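# Set every carton flat on the low platform with a suction arm

## Task

Move each carton onto the low platform so that it lies flat, touches no other carton, sticks out over no edge, and keeps the face that was on top at the start still on top. A carton counts only if it stays put by itself once the robot lets go.

## Robot and tools

Robot: one arm with seven joints and a vacuum cup as its tool. Joint order from base outward, with limits in rad: waist -6.283..6.283, shoulder -2.250..2.250, upper arm roll -6.283..6.283, elbow -2.580..2.580, forearm roll -6.283..6.283, wrist pitch -2.100..2.100, wrist roll -6.283..6.283. Load limits in N m: 50.7 for the first four joints, 31.9 for the last three. If contact torque reaches a limit, the arm halts for 10 s and the rest of that call is dropped (TORQUE FAULT). Holding a load warms the motors; MOTOR HOT appears from 60 °C, and at 75 °C the arm sags and an OVER-TEMPERATURE FAULT is reported. Any stop is bad.

Frames: the scene frame has its origin on the table top under the arm base, +z up, +y to the left when facing along +x. Results report end_effector_position (m) and end_effector_quat_wxyz for the cup point, which is the centre of the cup rim; the cup opens along the cup point's own +z. Reported position can be off, more so at long reach. The tool body widens from about 4 cm behind the rim, up to about 9 cm sideways, so keep that clear of objects.

One command row is 7 numbers, each in [-1, 1]: dx, dy, dz, rx, ry, rz, suction. The first six are an offset, not a pose: a target relative to the cup point pose shown in the most recent result that showed it (or, before any such result in the scene, and for later calls inside the same reply, relative to where the robot is when the action begins). They are expressed in the cup point's own axes, so dz is along the cup direction. Scale: 1.0 equals 0.6 m for dx, dy, dz and 180 degrees for rx, ry, rz, which form a single rotation vector. Every row is measured from that same base pose, not chained from the previous row. Suction: above 0.01 turns vacuum on, 0.01 or below turns it off; the setting persists.

Tools:
- execute_actions {actions, pictures}. actions is a list with zero or one item. Empty list: returns state only (with pictures). {"rows": [[7 numbers], ...], "steps": n}: 1 to 15 rows, steps 10 to 15 (default 15), one row per 1/30 s step, last row repeated. {"steps": n} with no rows: a wait of up to 300 steps counted from the previous result, including your reply time. pictures true forces camera images. A rejected call moves nothing.
- move {target, speed}: target is one 7-number row as above (offset from the same base pose). The cup point follows a straight path to it lasting 0.5 to 10 s (cut off at 10 s). speed is m/s, 0.002 to 0.5, default 0.25; turn rate capped at twice that in rad/s. Suction value is applied at the start. The arm lags and can overshoot speed, especially near full reach; the path ignores obstacles. Faster contact hits harder, and aiming further past a contact presses harder. Result has a move: line with the ending (done, off_target, moving, held, fault), limits (paced = pose clipped, held = some steps blocked by a check, after which motion may surge), and distance from target.
- wait {seconds}: 0 to 10 s, sends nothing new.
- zoom_image {camera, region}: camera cam_high (504x504), cam_low (504x504) or cam_wrist (616x616 fisheye); region [x0, y0, x1, y1] in pixels from top-left, at most 504 by 504.
- finished_scene {scene}: pass the current scene number; ends and grades it irreversibly and reports success. Replying without any tool call ends everything.

Control behaviour: each step the commanded pose is clipped to within 70 mm and 16 degrees of the measured pose, then solved by damped inverse kinematics, position favoured over orientation. After an action ends the arm only continues to the last clipped pose, so for far targets check the result and send the remainder. The last 10 steps of an action run after its result is returned, while you reply; the next action waits for them. Hand target lines appear only when nothing is pending. Zero offsets are not a pause: they pull the arm back to the base pose. "pose unreachable" and HELD mark steps changed or blocked by the clearance check (the mount under the base counts as arm). The simulation keeps running while you think.

Gripping: with suction on, press the 36 mm rim fully onto a flat smooth face away from edges, holes or seams. suction_measured near 0 means no seal; 0.83 or more means airtight; lower means leaking. part_present becomes 1 at 0.50 and drops to 0 below 0.45. Under vacuum the cup shortens, so the load sits up to about 12 mm nearer the tool; vacuum alone can lift a resting item. To release, set the carton down on its support first, then switch suction off, and retreat 15 mm or more before assuming contact is gone. If the cup seals to the table, turn suction off.

Avoid: dropping or flinging cartons, slamming into things, pressing hard, and anything leaving the table, which ends the scene. Loose objects may get small random nudges. Keep cartons upright as found and check the final layout in the cameras before finishing.

Each tool is called after "Request:" as name(argument=value, ...), one argument or row to a line, values as JSON.

## Session

Request:
execute_actions(
  actions=[],
)

Scene clock: 0.00 s of 8600.00 s.
end_effector_position=(+0.4494, -0.0058, +0.1939) suction_measured=0.00 part_present=0 end_effector_quat_wxyz=(-0.001, +0.008, +1.000, +0.000)
Joint positions: [-0.057  0.433 -0.001  1.656 -0.002  1.055  3.086]
Joint velocities: [ 0.001 -0.001  0.    -0.    -0.001  0.001 -0.001]
Joint torques (N m, as the joint torque sensors report them, + toward a larger angle): no reading
Hand target: +0.449, -0.006, +0.194; -0.001, +0.008, +1.000, +0.000

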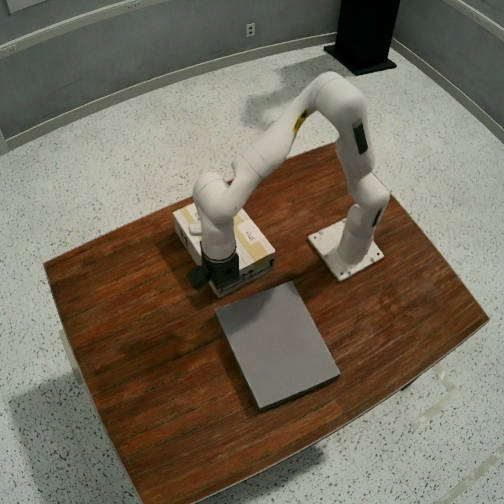

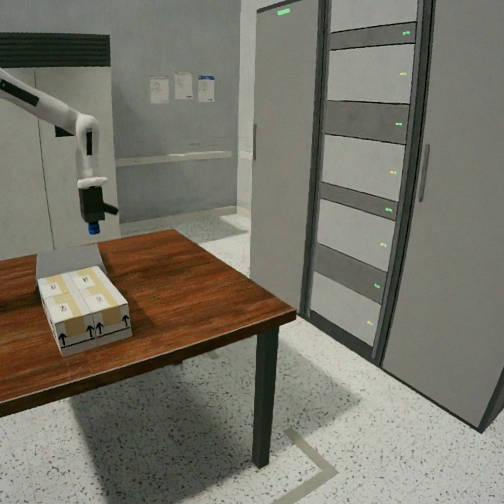

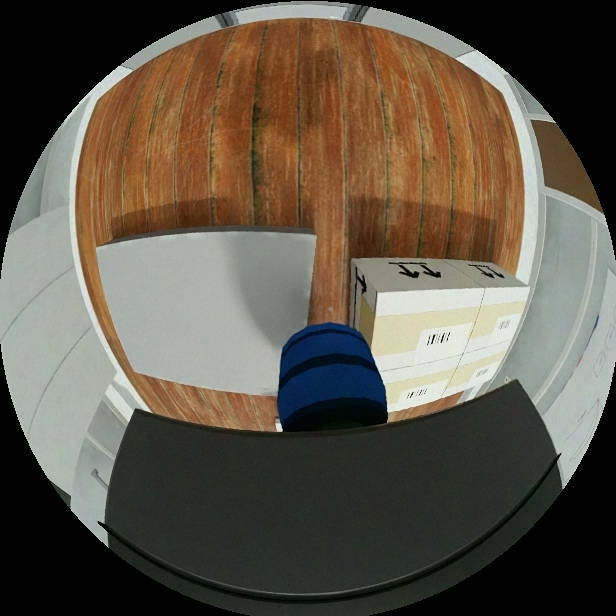

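Request:
zoom_image(
  camera="cam_high",
  region=[140, 160, 400, 420],
)

Request:
zoom_image(
  camera="cam_low",
  region=[0, 200, 200, 400],
)

Region (140, 160, 400, 420) of cam_high's 504x504 image, scaled by 1.938, with more detail than that image has.

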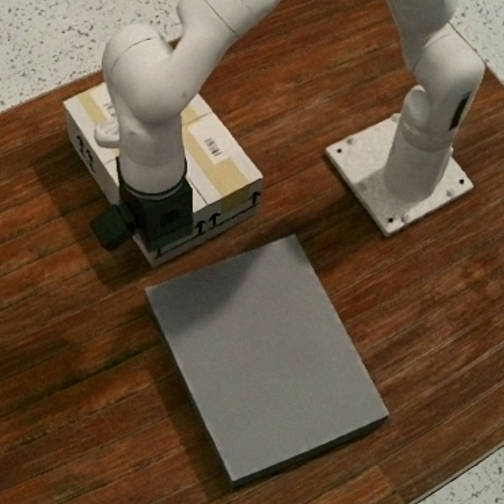

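Region (0, 200, 200, 400) of cam_low's 504x504 image, scaled by 2.520, with more detail than that image has.

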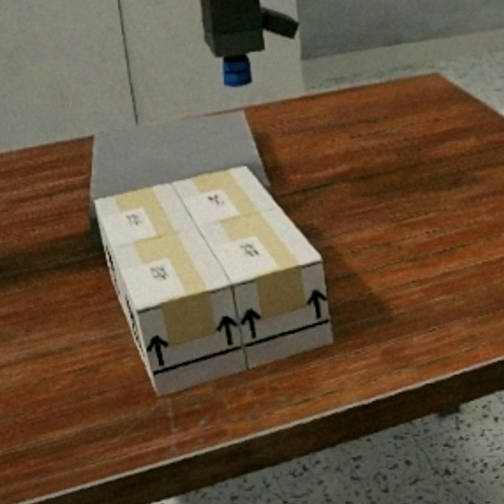

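Request:
zoom_image(
  camera="cam_wrist",
  region=[300, 220, 560, 440],
)

Region (300, 220, 560, 440) of cam_wrist's 616x616 image, scaled by 1.938, with more detail than that image has; it fills the top 426 rows of this view, and the rest is white.

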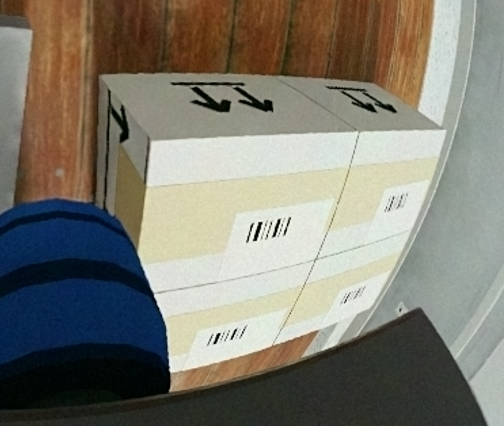

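Request:
move(
  target=[0.0, -0.24, -0.1, 0, 0, 0, 0],
  speed=0.2,
)

Scene clock: 4.50 s of 8600.00 s.
end_effector_position=(+0.4476, -0.1493, +0.2542) suction_measured=0.00 part_present=0 end_effector_quat_wxyz=(-0.001, +0.007, +1.000, +0.001)
Joint positions: [ 0.216  0.424  0.057  1.462 -0.027  1.258  3.421]
Joint velocities: [ 0.004  0.002  0.007 -0.003 -0.001 -0.001  0.002]
Joint torques (N m, as the joint torque sensors report them, + toward a larger angle): [  0.26 -16.69  -0.14  -7.84   0.21   0.31   0.03]
Hand target: +0.448, -0.150, +0.254; -0.001, +0.008, +1.000, +0.001
Off the commanded pose: 0.001 m, 0 deg.
Kept back: nothing.
After step 90, 0.37 s passed at rest.
move: done

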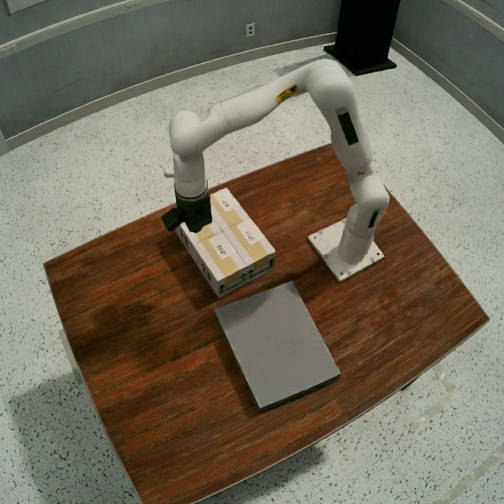

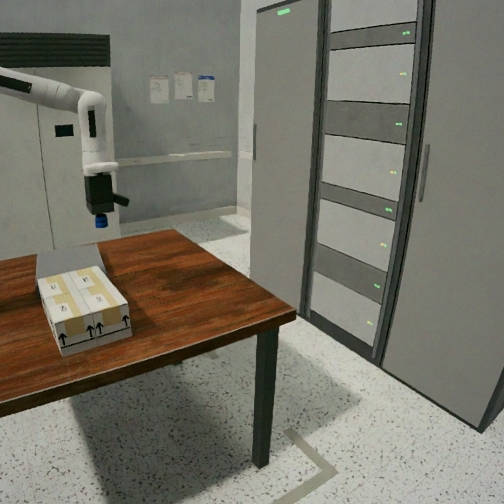

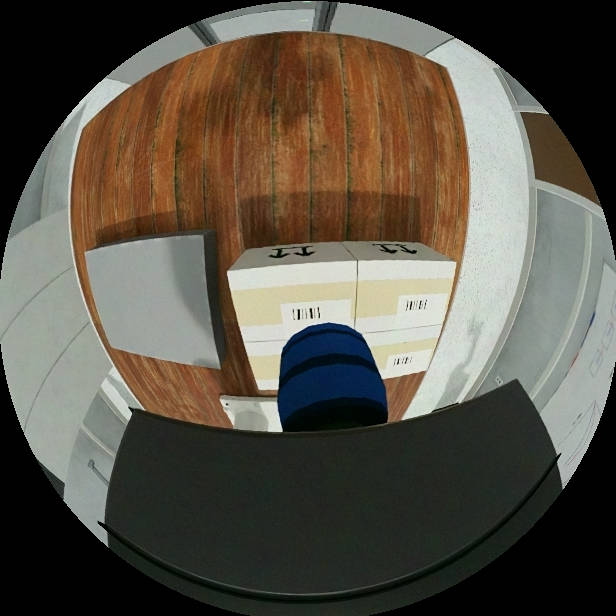

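Request:
zoom_image(
  camera="cam_wrist",
  region=[200, 220, 470, 450],
)

Region (200, 220, 470, 450) of cam_wrist's 616x616 image, scaled by 1.867, with more detail than that image has; it fills the top 429 rows of this view, and the rest is white.

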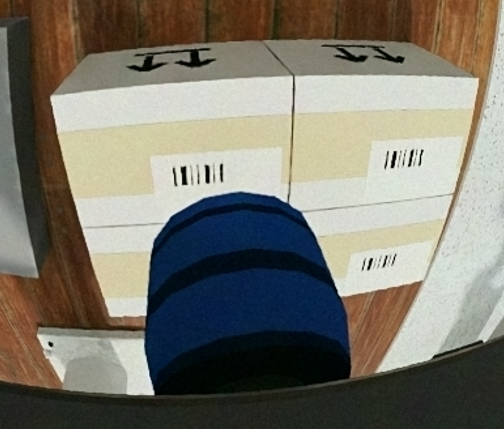

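Request:
zoom_image(
  camera="cam_wrist",
  region=[260, 290, 410, 440],
)

Region (260, 290, 410, 440) of cam_wrist's 616x616 image, scaled by 3.360, with more detail than that image has.

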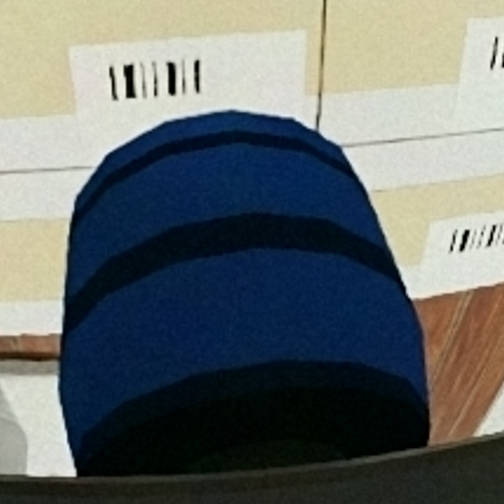

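Request:
move(
  target=[0.0, 0.0, 0.257, 0, 0, 0, 0],
  speed=0.15,
)

Scene clock: 11.43 s of 8600.00 s.
end_effector_position=(+0.4483, -0.1495, +0.1008) suction_measured=0.00 part_present=0 end_effector_quat_wxyz=(+0.000, +0.008, +1.000, +0.001)
Joint positions: [ 0.226  0.608  0.042  1.706 -0.035  0.828  3.428]
Joint velocities: [ 0.002  0.003  0.001 -0.003 -0.001 -0.001  0.001]
Joint torques (N m, as the joint torque sensors report them, + toward a larger angle): [  0.34 -17.26   0.69  -5.7    0.33   0.25   0.  ]
Hand target: +0.448, -0.150, +0.100; -0.001, +0.008, +1.000, +0.001
Off the commanded pose: 0.001 m, 0 deg.
Kept back: nothing.
After step 90, 2.60 s passed at rest.
move: done

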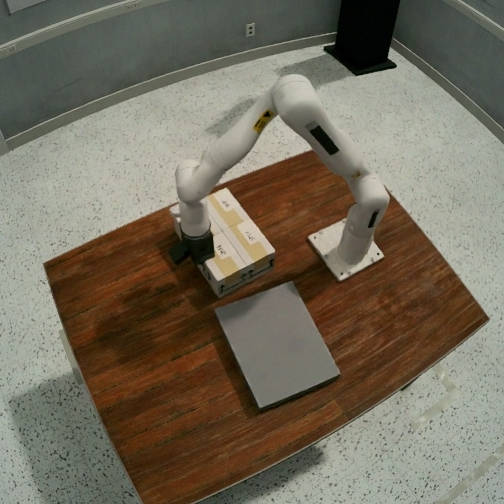

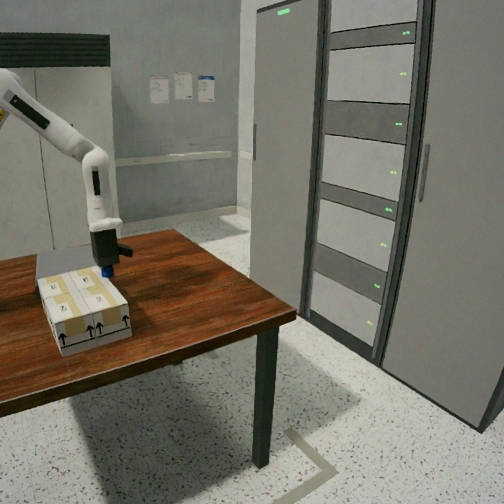

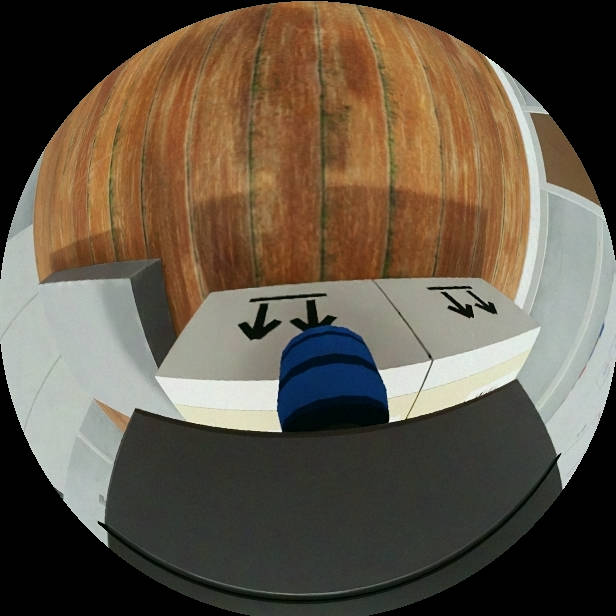

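Request:
move(
  target=[0.117, 0.0, 0.0, 0, 0, 0, 0],
  speed=0.15,
)

Scene clock: 17.50 s of 8600.00 s.
end_effector_position=(+0.3800, -0.1487, +0.1014) suction_measured=0.00 part_present=0 end_effector_quat_wxyz=(+0.002, +0.007, +1.000, -0.000)
Joint positions: [ 0.268  0.494  0.04   1.932 -0.032  0.712  3.472]
Joint velocities: [ 0.001 -0.008  0.001  0.005 -0.003  0.001  0.003]
Joint torques (N m, as the joint torque sensors report them, + toward a larger angle): [  0.36 -14.26   0.71  -4.04   0.51   0.56   0.03]
Hand target: +0.378, -0.149, +0.101; +0.000, +0.008, +1.000, +0.000
Off the commanded pose: 0.002 m, 0 deg.
Kept back: nothing.
After step 90, 2.27 s passed at rest.
move: done

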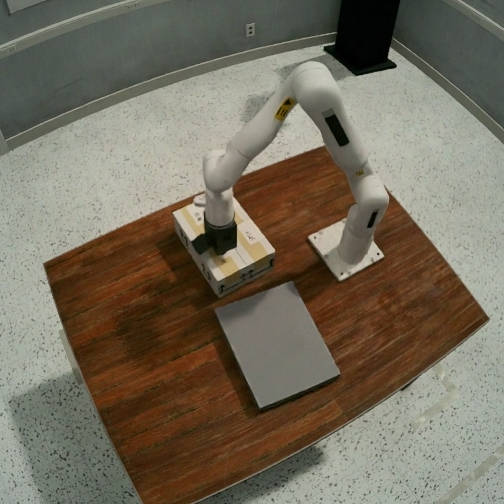

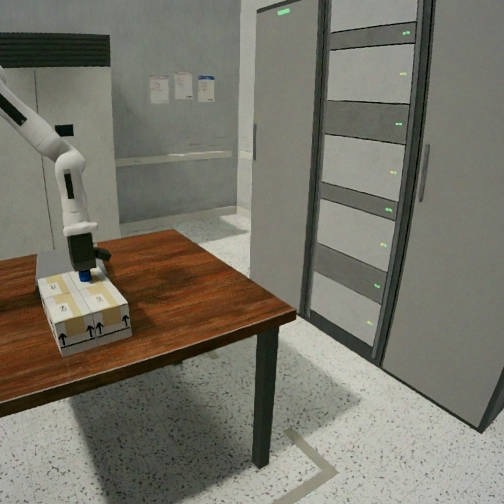

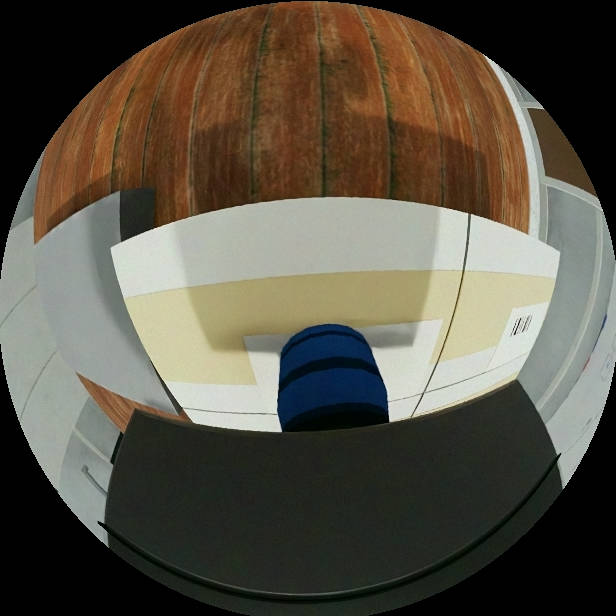

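Request:
zoom_image(
  camera="cam_low",
  region=[20, 220, 160, 360],
)

Region (20, 220, 160, 360) of cam_low's 504x504 image, scaled by 3.600, with more detail than that image has.

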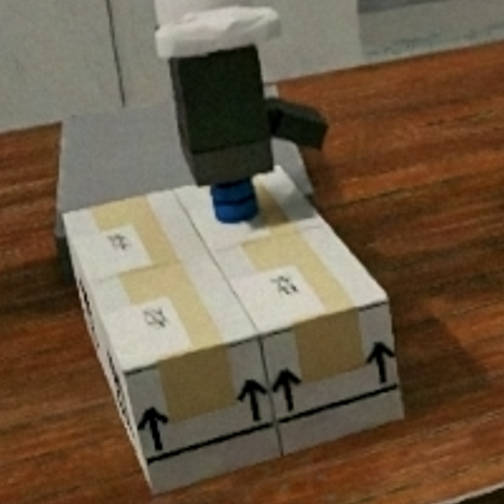

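Request:
move(
  target=[-0.028, 0.038, 0.0, 0, 0, 0, 0],
  speed=0.1,
)

Scene clock: 23.37 s of 8600.00 s.
end_effector_position=(+0.3968, -0.1269, +0.1017) suction_measured=0.00 part_present=0 end_effector_quat_wxyz=(+0.002, +0.008, +1.000, -0.000)
Joint positions: [ 0.205  0.508  0.04   1.904 -0.032  0.727  3.407]
Joint velocities: [-0.002  0.002 -0.003 -0.002  0.003  0.    -0.001]
Joint torques (N m, as the joint torque sensors report them, + toward a larger angle): [ -0.28 -14.91  -0.05  -5.47  -0.16  -0.05   0.21]
Hand target: +0.397, -0.126, +0.101; +0.002, +0.007, +1.000, -0.000
Off the commanded pose: 0.001 m, 0 deg.
Kept back: nothing.
After step 90, 2.17 s passed at rest.
move: done

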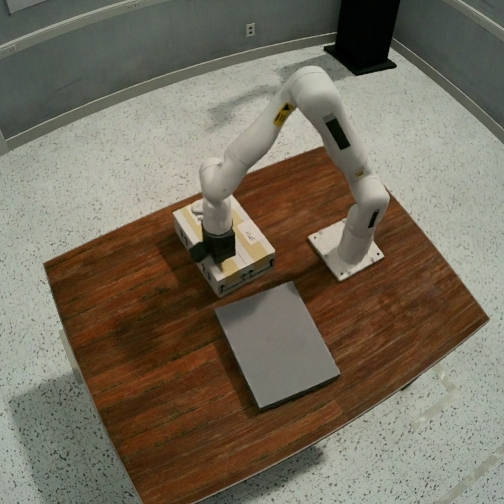

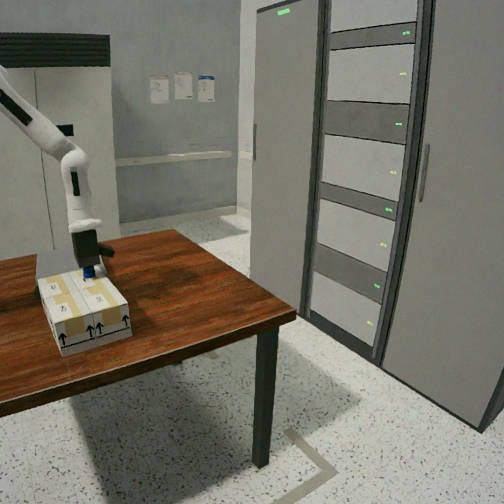

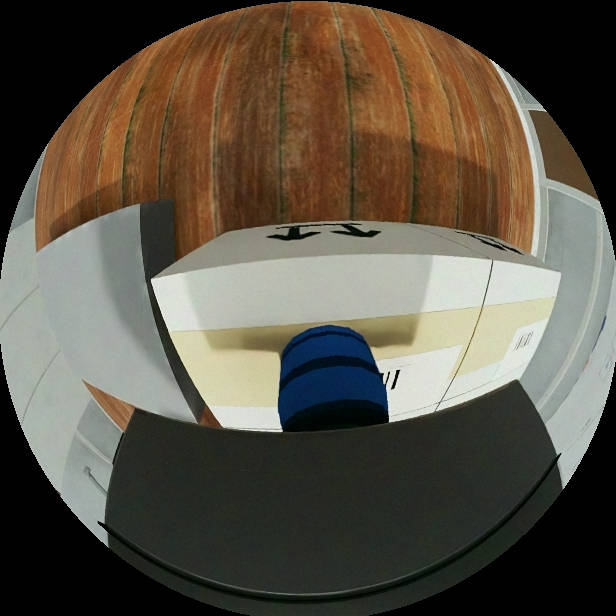

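Request:
zoom_image(
  camera="cam_high",
  region=[160, 170, 300, 310],
)

Region (160, 170, 300, 310) of cam_high's 504x504 image, scaled by 3.600, with more detail than that image has.

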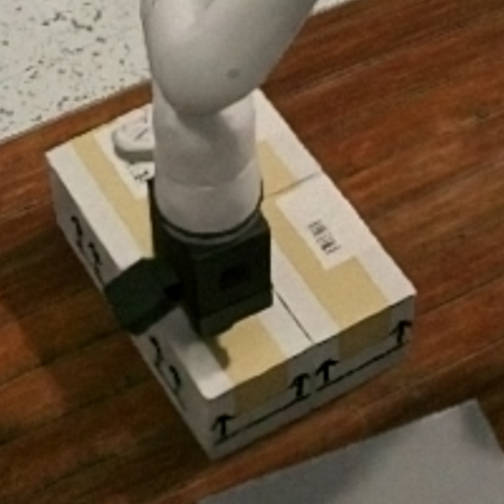

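Request:
move(
  target=[0.0, 0.0, 0.02, 0, 0, 0, 1],
  speed=0.03,
)

Scene clock: 25.27 s of 8600.00 s.
end_effector_position=(+0.3972, -0.1270, +0.0902) suction_measured=0.89 part_present=1 end_effector_quat_wxyz=(+0.003, +0.008, +1.000, -0.000)
Joint positions: [ 0.206  0.53   0.038  1.915 -0.033  0.692  3.408]
Joint velocities: [-0.001  0.     0.     0.001 -0.     0.001  0.   ]
Joint torques (N m, as the joint torque sensors report them, + toward a larger angle): [  0.24 -17.91   0.55  -6.39   0.25  -0.06   0.14]
Hand target: +0.397, -0.127, +0.090; +0.002, +0.008, +1.000, -0.000
Off the commanded pose: 0.001 m, 0 deg.
Kept back: nothing.
move: done

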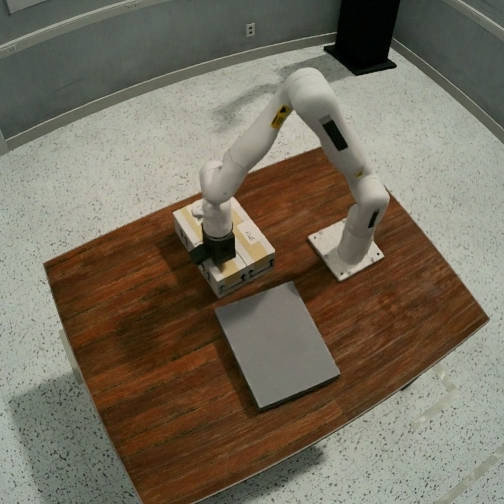

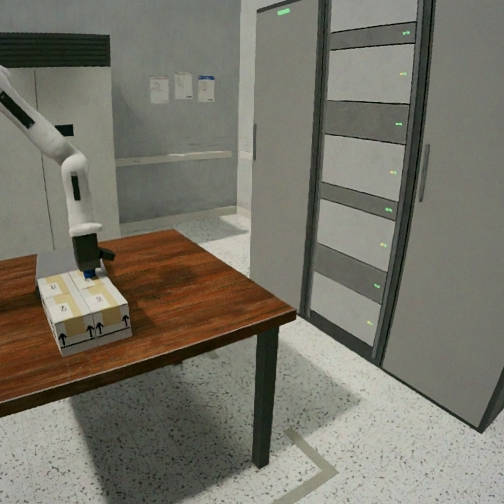

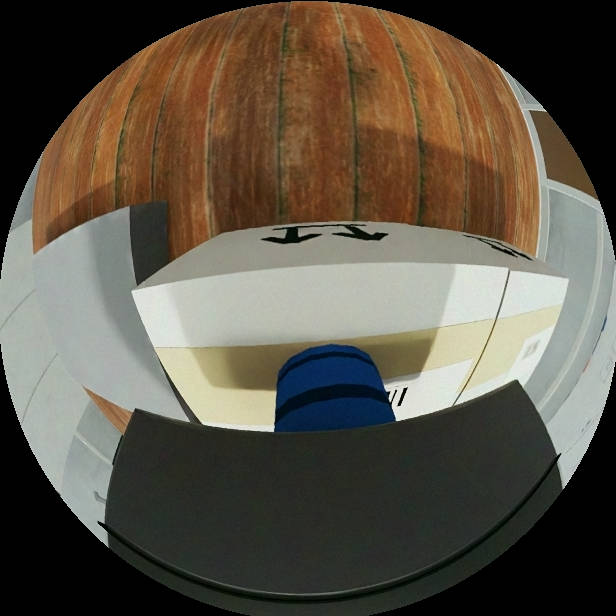

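Request:
zoom_image(
  camera="cam_wrist",
  region=[0, 180, 250, 430],
)

Region (0, 180, 250, 430) of cam_wrist's 616x616 image, scaled by 2.016, with more detail than that image has.

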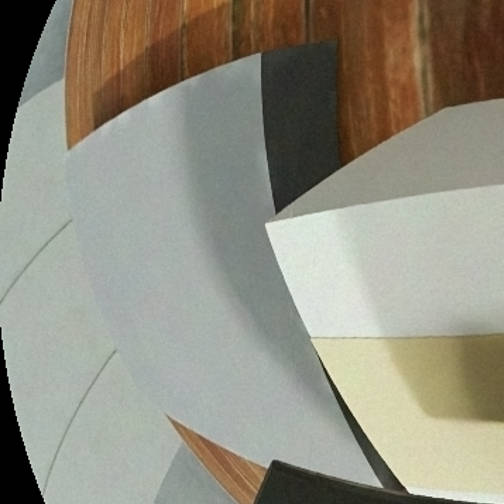

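Request:
move(
  target=[0.0, 0.0, -0.2, 0, 0, 0, 1],
  speed=0.15,
)

Scene clock: 33.40 s of 8600.00 s.
end_effector_position=(+0.3964, -0.1265, +0.2102) suction_measured=0.89 part_present=1 end_effector_quat_wxyz=(+0.003, +0.008, +1.000, -0.000)
Joint positions: [ 0.194  0.339  0.052  1.747 -0.022  1.051  3.398]
Joint velocities: [-0.    -0.002 -0.    -0.     0.     0.001  0.   ]
Joint torques (N m, as the joint torque sensors report them, + toward a larger angle): [  0.27 -16.94   0.47  -9.03   0.35   0.18   0.01]
Hand target: +0.396, -0.127, +0.210; +0.003, +0.008, +1.000, -0.000
Off the commanded pose: 0.000 m, 0 deg.
Kept back: nothing.
After step 90, 4.00 s passed at rest.
move: done

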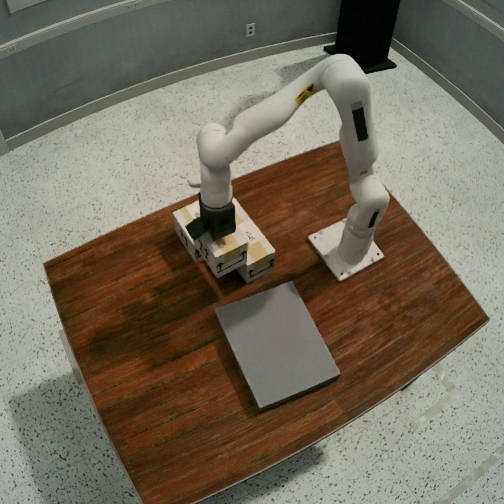

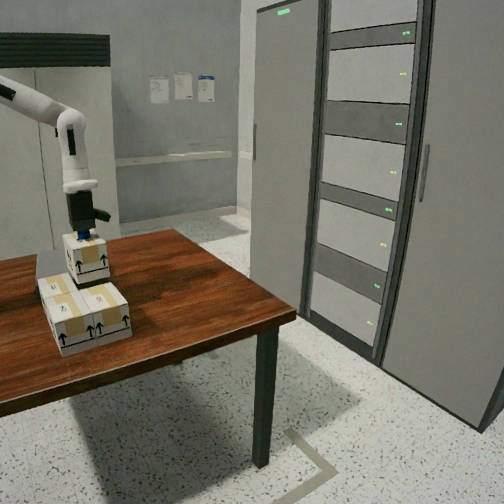

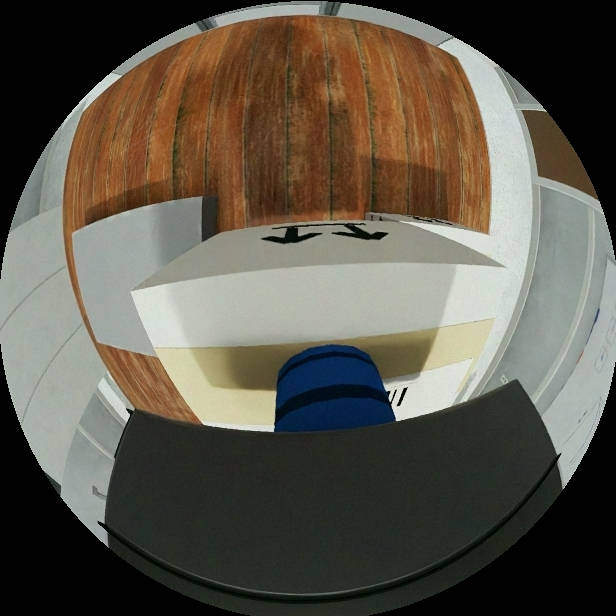

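Request:
zoom_image(
  camera="cam_low",
  region=[20, 180, 160, 320],
)

Region (20, 180, 160, 320) of cam_low's 504x504 image, scaled by 3.600, with more detail than that image has.

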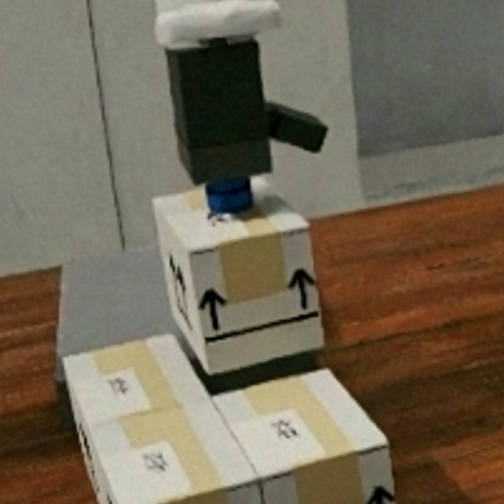

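Request:
zoom_image(
  camera="cam_wrist",
  region=[40, 170, 240, 370],
)

Region (40, 170, 240, 370) of cam_wrist's 616x616 image, scaled by 2.520, with more detail than that image has.

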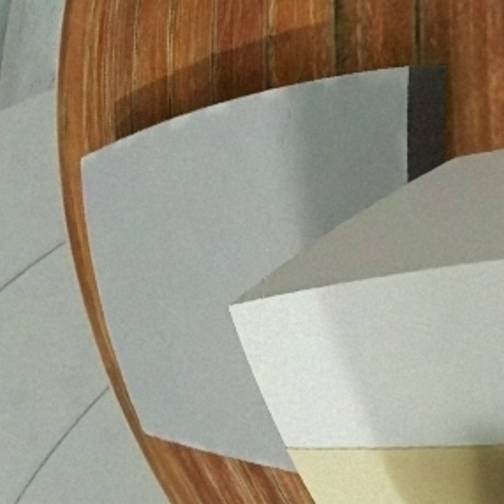

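Request:
move(
  target=[-0.006, 0.544, -0.066, 0, 0, 0, 1],
  speed=0.2,
)

Scene clock: 39.53 s of 8600.00 s.
end_effector_position=(+0.4041, +0.1992, +0.2490) suction_measured=0.89 part_present=1 end_effector_quat_wxyz=(+0.002, +0.008, +1.000, -0.001)
Joint positions: [-0.444  0.378 -0.127  1.55   0.054  1.213  2.562]
Joint velocities: [-0.005  0.006 -0.008 -0.     0.001  0.002 -0.002]
Joint torques (N m, as the joint torque sensors report them, + toward a larger angle): [  0.35 -18.24   0.09  -9.62   0.24   0.36   0.21]
Hand target: +0.404, +0.199, +0.249; +0.002, +0.008, +1.000, -0.001
Off the commanded pose: 0.001 m, 0 deg.
Kept back: nothing.
After step 90, 1.13 s passed at rest.
move: done

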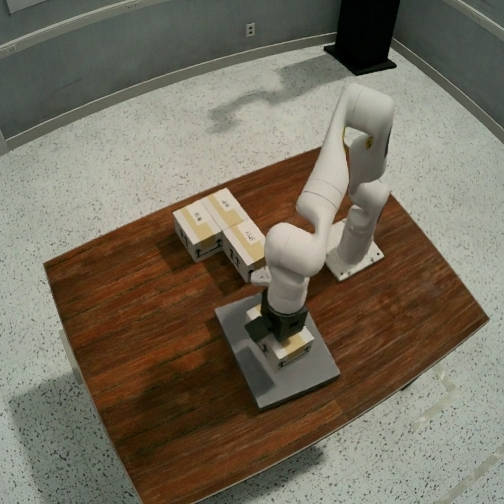

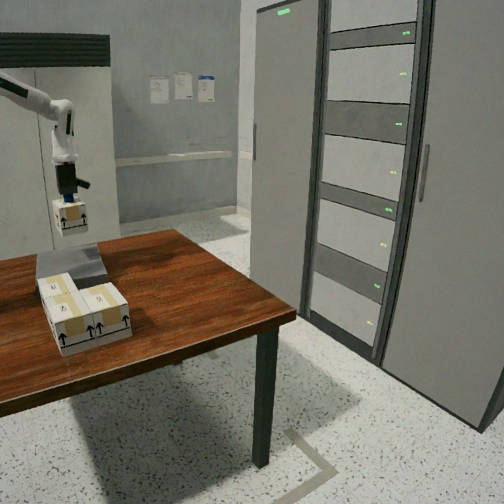

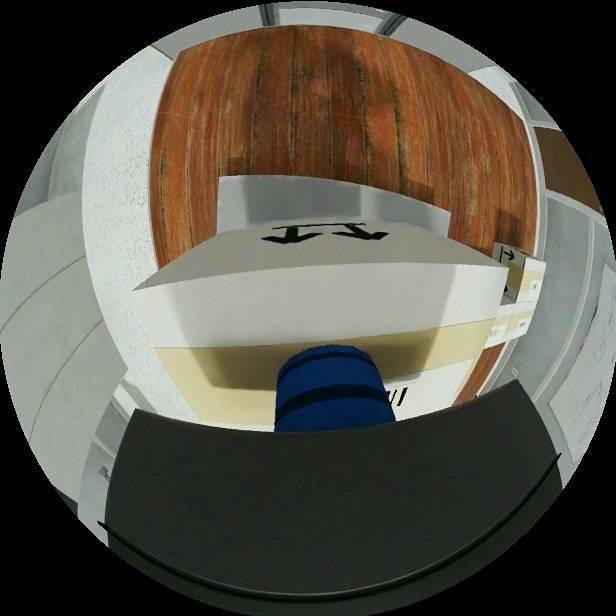

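Request:
zoom_image(
  camera="cam_wrist",
  region=[180, 120, 480, 280],
)

Region (180, 120, 480, 280) of cam_wrist's 616x616 image, scaled by 1.680, with more detail than that image has; it fills the top 269 rows of this view, and the rest is white.

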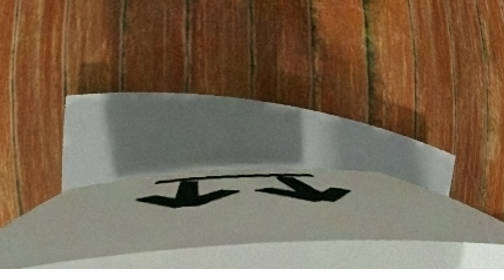

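Request:
zoom_image(
  camera="cam_wrist",
  region=[110, 200, 530, 420],
)

Region (110, 200, 530, 420) of cam_wrist's 616x616 image, scaled by 1.200, with more detail than that image has; it fills the top 264 rows of this view, and the rest is white.

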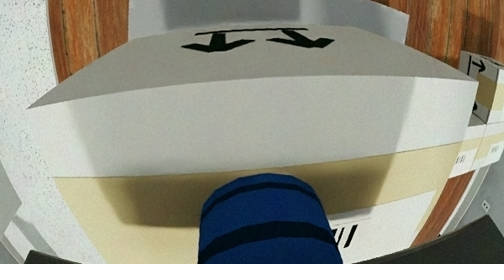

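Request:
zoom_image(
  camera="cam_high",
  region=[200, 270, 360, 430],
)

Region (200, 270, 360, 430) of cam_high's 504x504 image, scaled by 3.150, with more detail than that image has.

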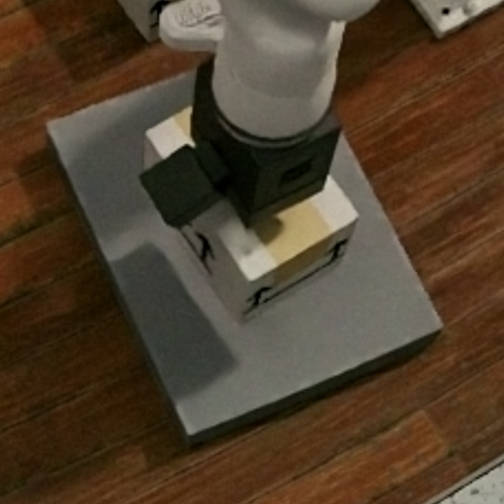

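Request:
move(
  target=[-0.0883, 0.0733, 0.08, 0, 0, 0.054, 1],
  speed=0.15,
)

Scene clock: 48.83 s of 8600.00 s.
end_effector_position=(+0.4582, +0.2420, +0.2017) suction_measured=0.89 part_present=1 end_effector_quat_wxyz=(+0.003, +0.093, +0.996, -0.001)
Joint positions: [-0.502  0.568 -0.086  1.396  0.054  1.175  2.378]
Joint velocities: [-0.002  0.01  -0.002 -0.002  0.002  0.002 -0.001]
Joint torques (N m, as the joint torque sensors report them, + toward a larger angle): [  0.1  -22.04   0.04  -9.71   0.38   0.22  -0.05]
Hand target: +0.458, +0.242, +0.201; +0.002, +0.093, +0.996, -0.001
Off the commanded pose: 0.001 m, 0 deg.
Kept back: nothing.
After step 90, 5.40 s passed at rest.
move: done

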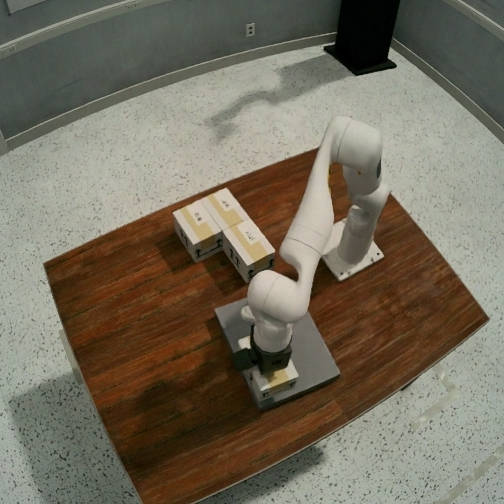

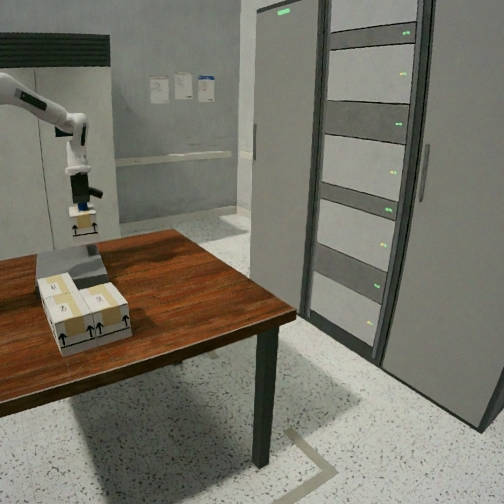

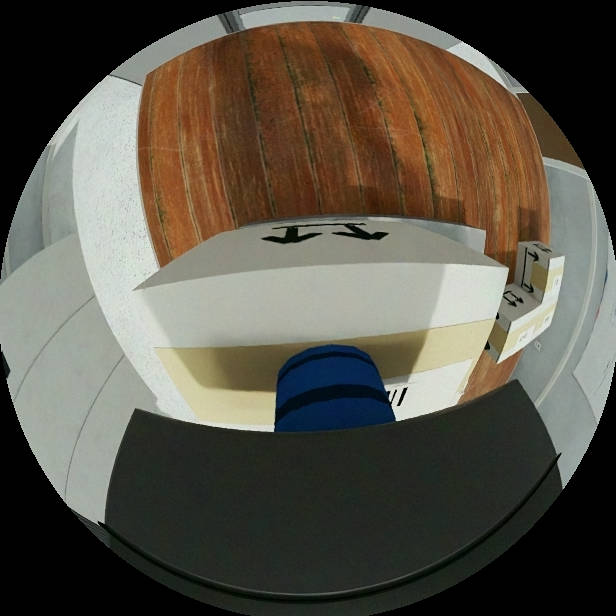

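Request:
zoom_image(
  camera="cam_wrist",
  region=[120, 180, 520, 320],
)

Region (120, 180, 520, 320) of cam_wrist's 616x616 image, scaled by 1.260, with more detail than that image has; it fills the top 176 rows of this view, and the rest is white.

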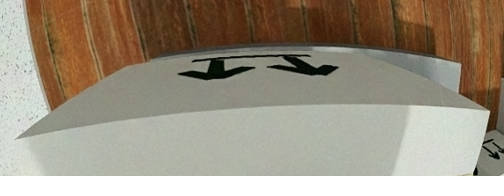

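Request:
move(
  target=[0.010, 0.0, 0.14, 0, 0, 0, 1],
  speed=0.1,
)

Scene clock: 51.93 s of 8600.00 s.
end_effector_position=(+0.4598, +0.2457, +0.1371) suction_measured=0.89 part_present=1 end_effector_quat_wxyz=(+0.017, +0.094, +0.995, +0.008)
Joint positions: [-0.507  0.624 -0.085  1.527  0.069  0.957  2.357]
Joint velocities: [-0.001 -0.    -0.     0.002  0.001 -0.001 -0.001]
Joint torques (N m, as the joint torque sensors report them, + toward a larger angle): [-0.58  1.27 -0.46 -1.83  0.2  -3.37  0.08]
Hand target: +0.453, +0.243, +0.118; +0.003, +0.093, +0.996, -0.001
Off the commanded pose: 0.021 m, 2 deg.
Kept back: nothing.
move: off_target

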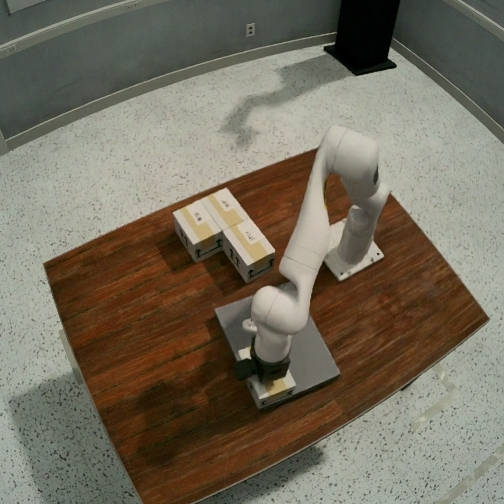

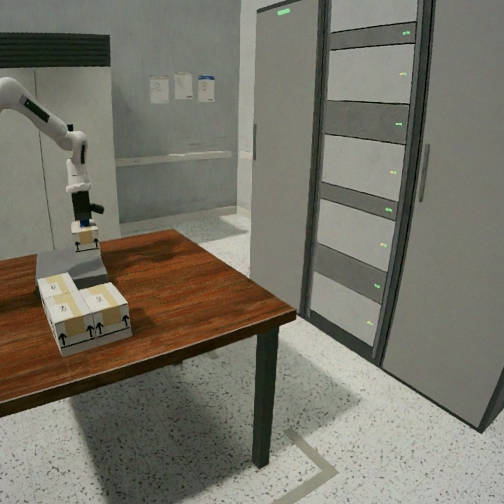

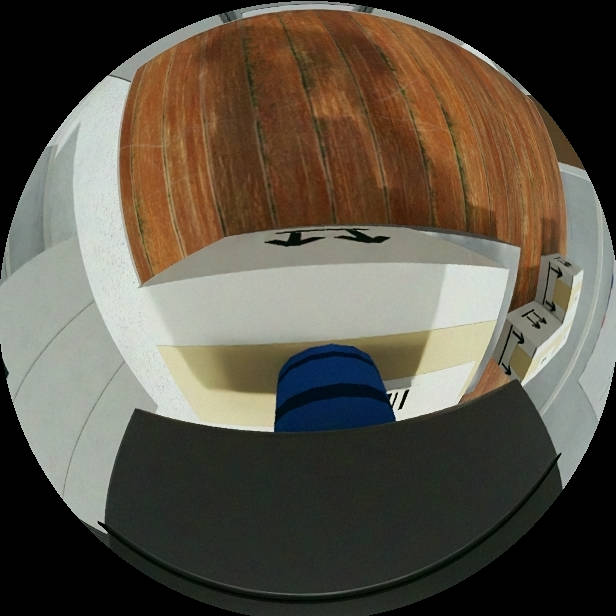

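Request:
move(
  target=[0.0, 0.0, -0.025, 0, 0, 0, 1],
  speed=0.05,
)

Scene clock: 53.03 s of 8600.00 s.
end_effector_position=(+0.4593, +0.2455, +0.1520) suction_measured=0.89 part_present=1 end_effector_quat_wxyz=(+0.017, +0.094, +0.995, +0.008)
Joint positions: [-0.507  0.604 -0.086  1.509  0.066  0.994  2.359]
Joint velocities: [-0.001 -0.     0.     0.001  0.    -0.    -0.   ]
Joint torques (N m, as the joint torque sensors report them, + toward a larger angle): [  0.23 -22.44  -0.02  -8.98   0.26   0.02   0.11]
Hand target: +0.459, +0.245, +0.152; +0.017, +0.094, +0.995, +0.008
Off the commanded pose: 0.000 m, 0 deg.
Kept back: nothing.
move: done

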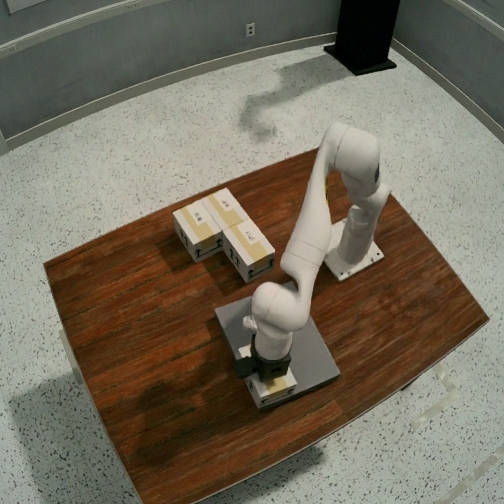

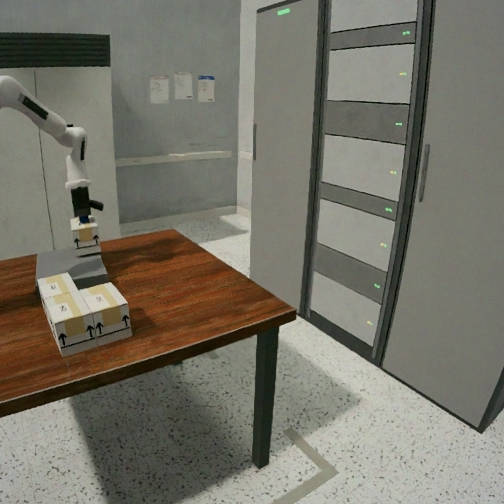

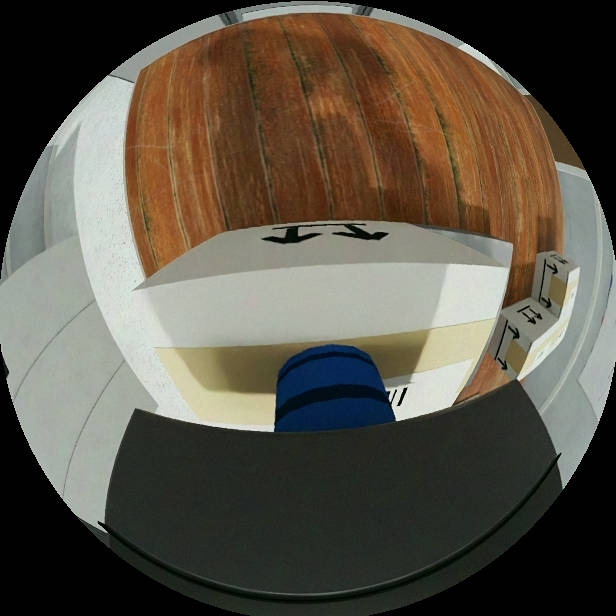

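Request:
zoom_image(
  camera="cam_low",
  region=[20, 190, 150, 320],
)

Region (20, 190, 150, 320) of cam_low's 504x504 image, scaled by 3.877, with more detail than that image has.

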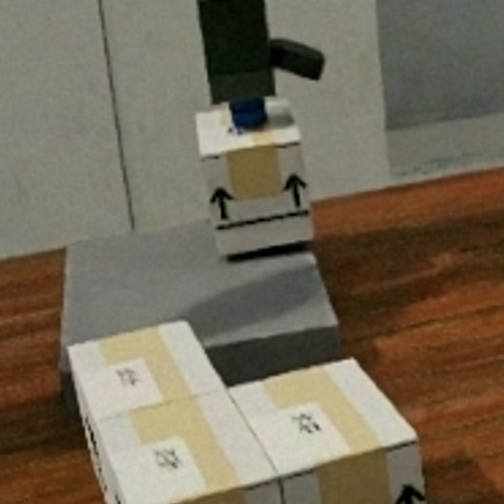

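Request:
zoom_image(
  camera="cam_wrist",
  region=[330, 200, 530, 300],
)

Region (330, 200, 530, 300) of cam_wrist's 616x616 image, scaled by 2.520, with more detail than that image has.

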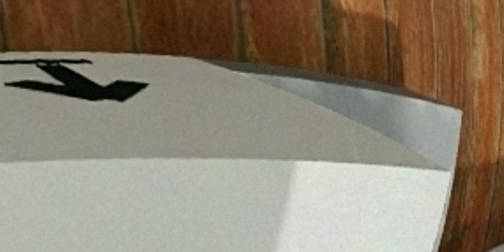

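Request:
zoom_image(
  camera="cam_high",
  region=[205, 290, 345, 420],
)

Region (205, 290, 345, 420) of cam_high's 504x504 image, scaled by 3.600, with more detail than that image has; it fills the top 468 rows of this view, and the rest is white.

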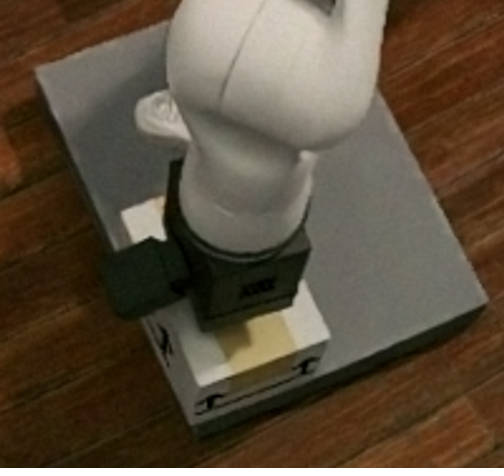

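Request:
move(
  target=[0.0133, -0.0083, 0.0, 0.0065, 0.0083, -0.0007, 1],
  speed=0.05,
)

Scene clock: 59.97 s of 8600.00 s.
end_effector_position=(+0.4505, +0.2421, +0.1517) suction_measured=0.89 part_present=1 end_effector_quat_wxyz=(+0.003, +0.093, +0.996, -0.001)
Joint positions: [-0.508  0.607 -0.087  1.503  0.063  1.03   2.361]
Joint velocities: [-0.001  0.001  0.001  0.    -0.001  0.001  0.001]
Joint torques (N m, as the joint torque sensors report them, + toward a larger angle): [  0.21 -22.4   -0.25  -8.68   0.32   0.24   0.03]
Hand target: +0.450, +0.242, +0.152; +0.003, +0.093, +0.996, -0.001
Off the commanded pose: 0.000 m, 0 deg.
Kept back: nothing.
After step 90, 3.23 s passed at rest.
move: done

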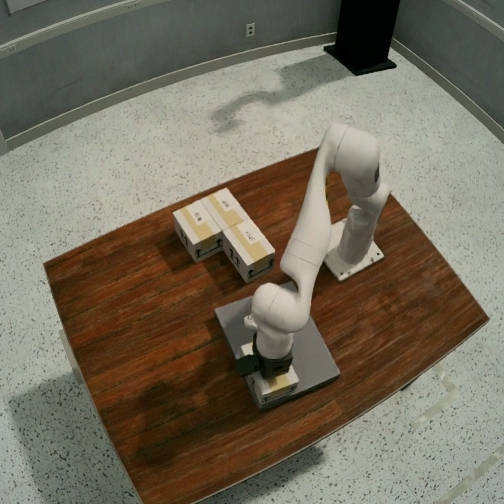

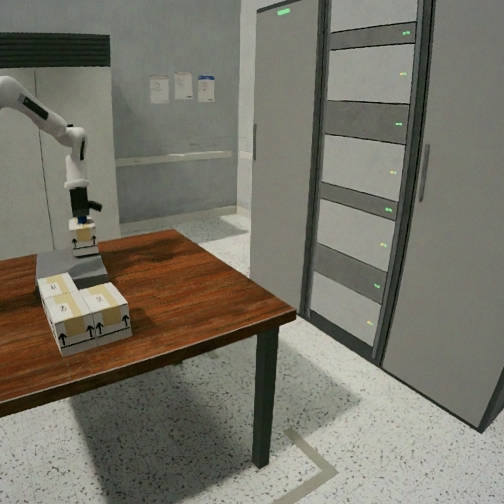

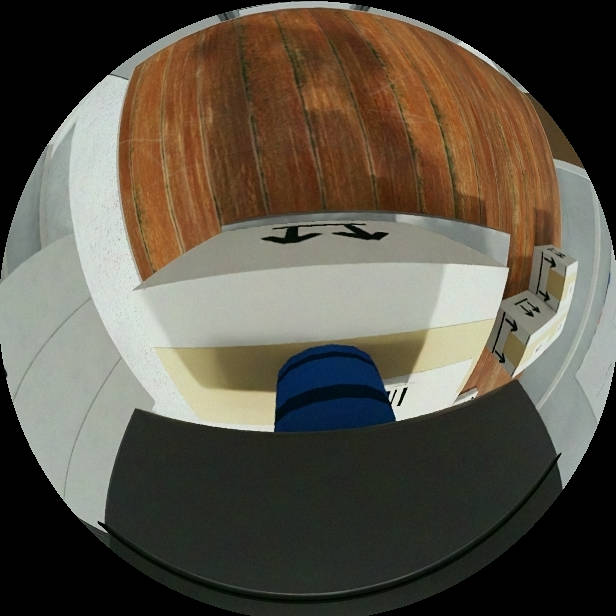

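Request:
zoom_image(
  camera="cam_wrist",
  region=[120, 190, 520, 310],
)

Region (120, 190, 520, 310) of cam_wrist's 616x616 image, scaled by 1.260, with more detail than that image has; it fills the top 151 rows of this view, and the rest is white.

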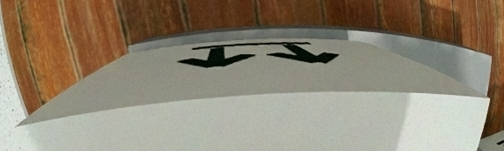

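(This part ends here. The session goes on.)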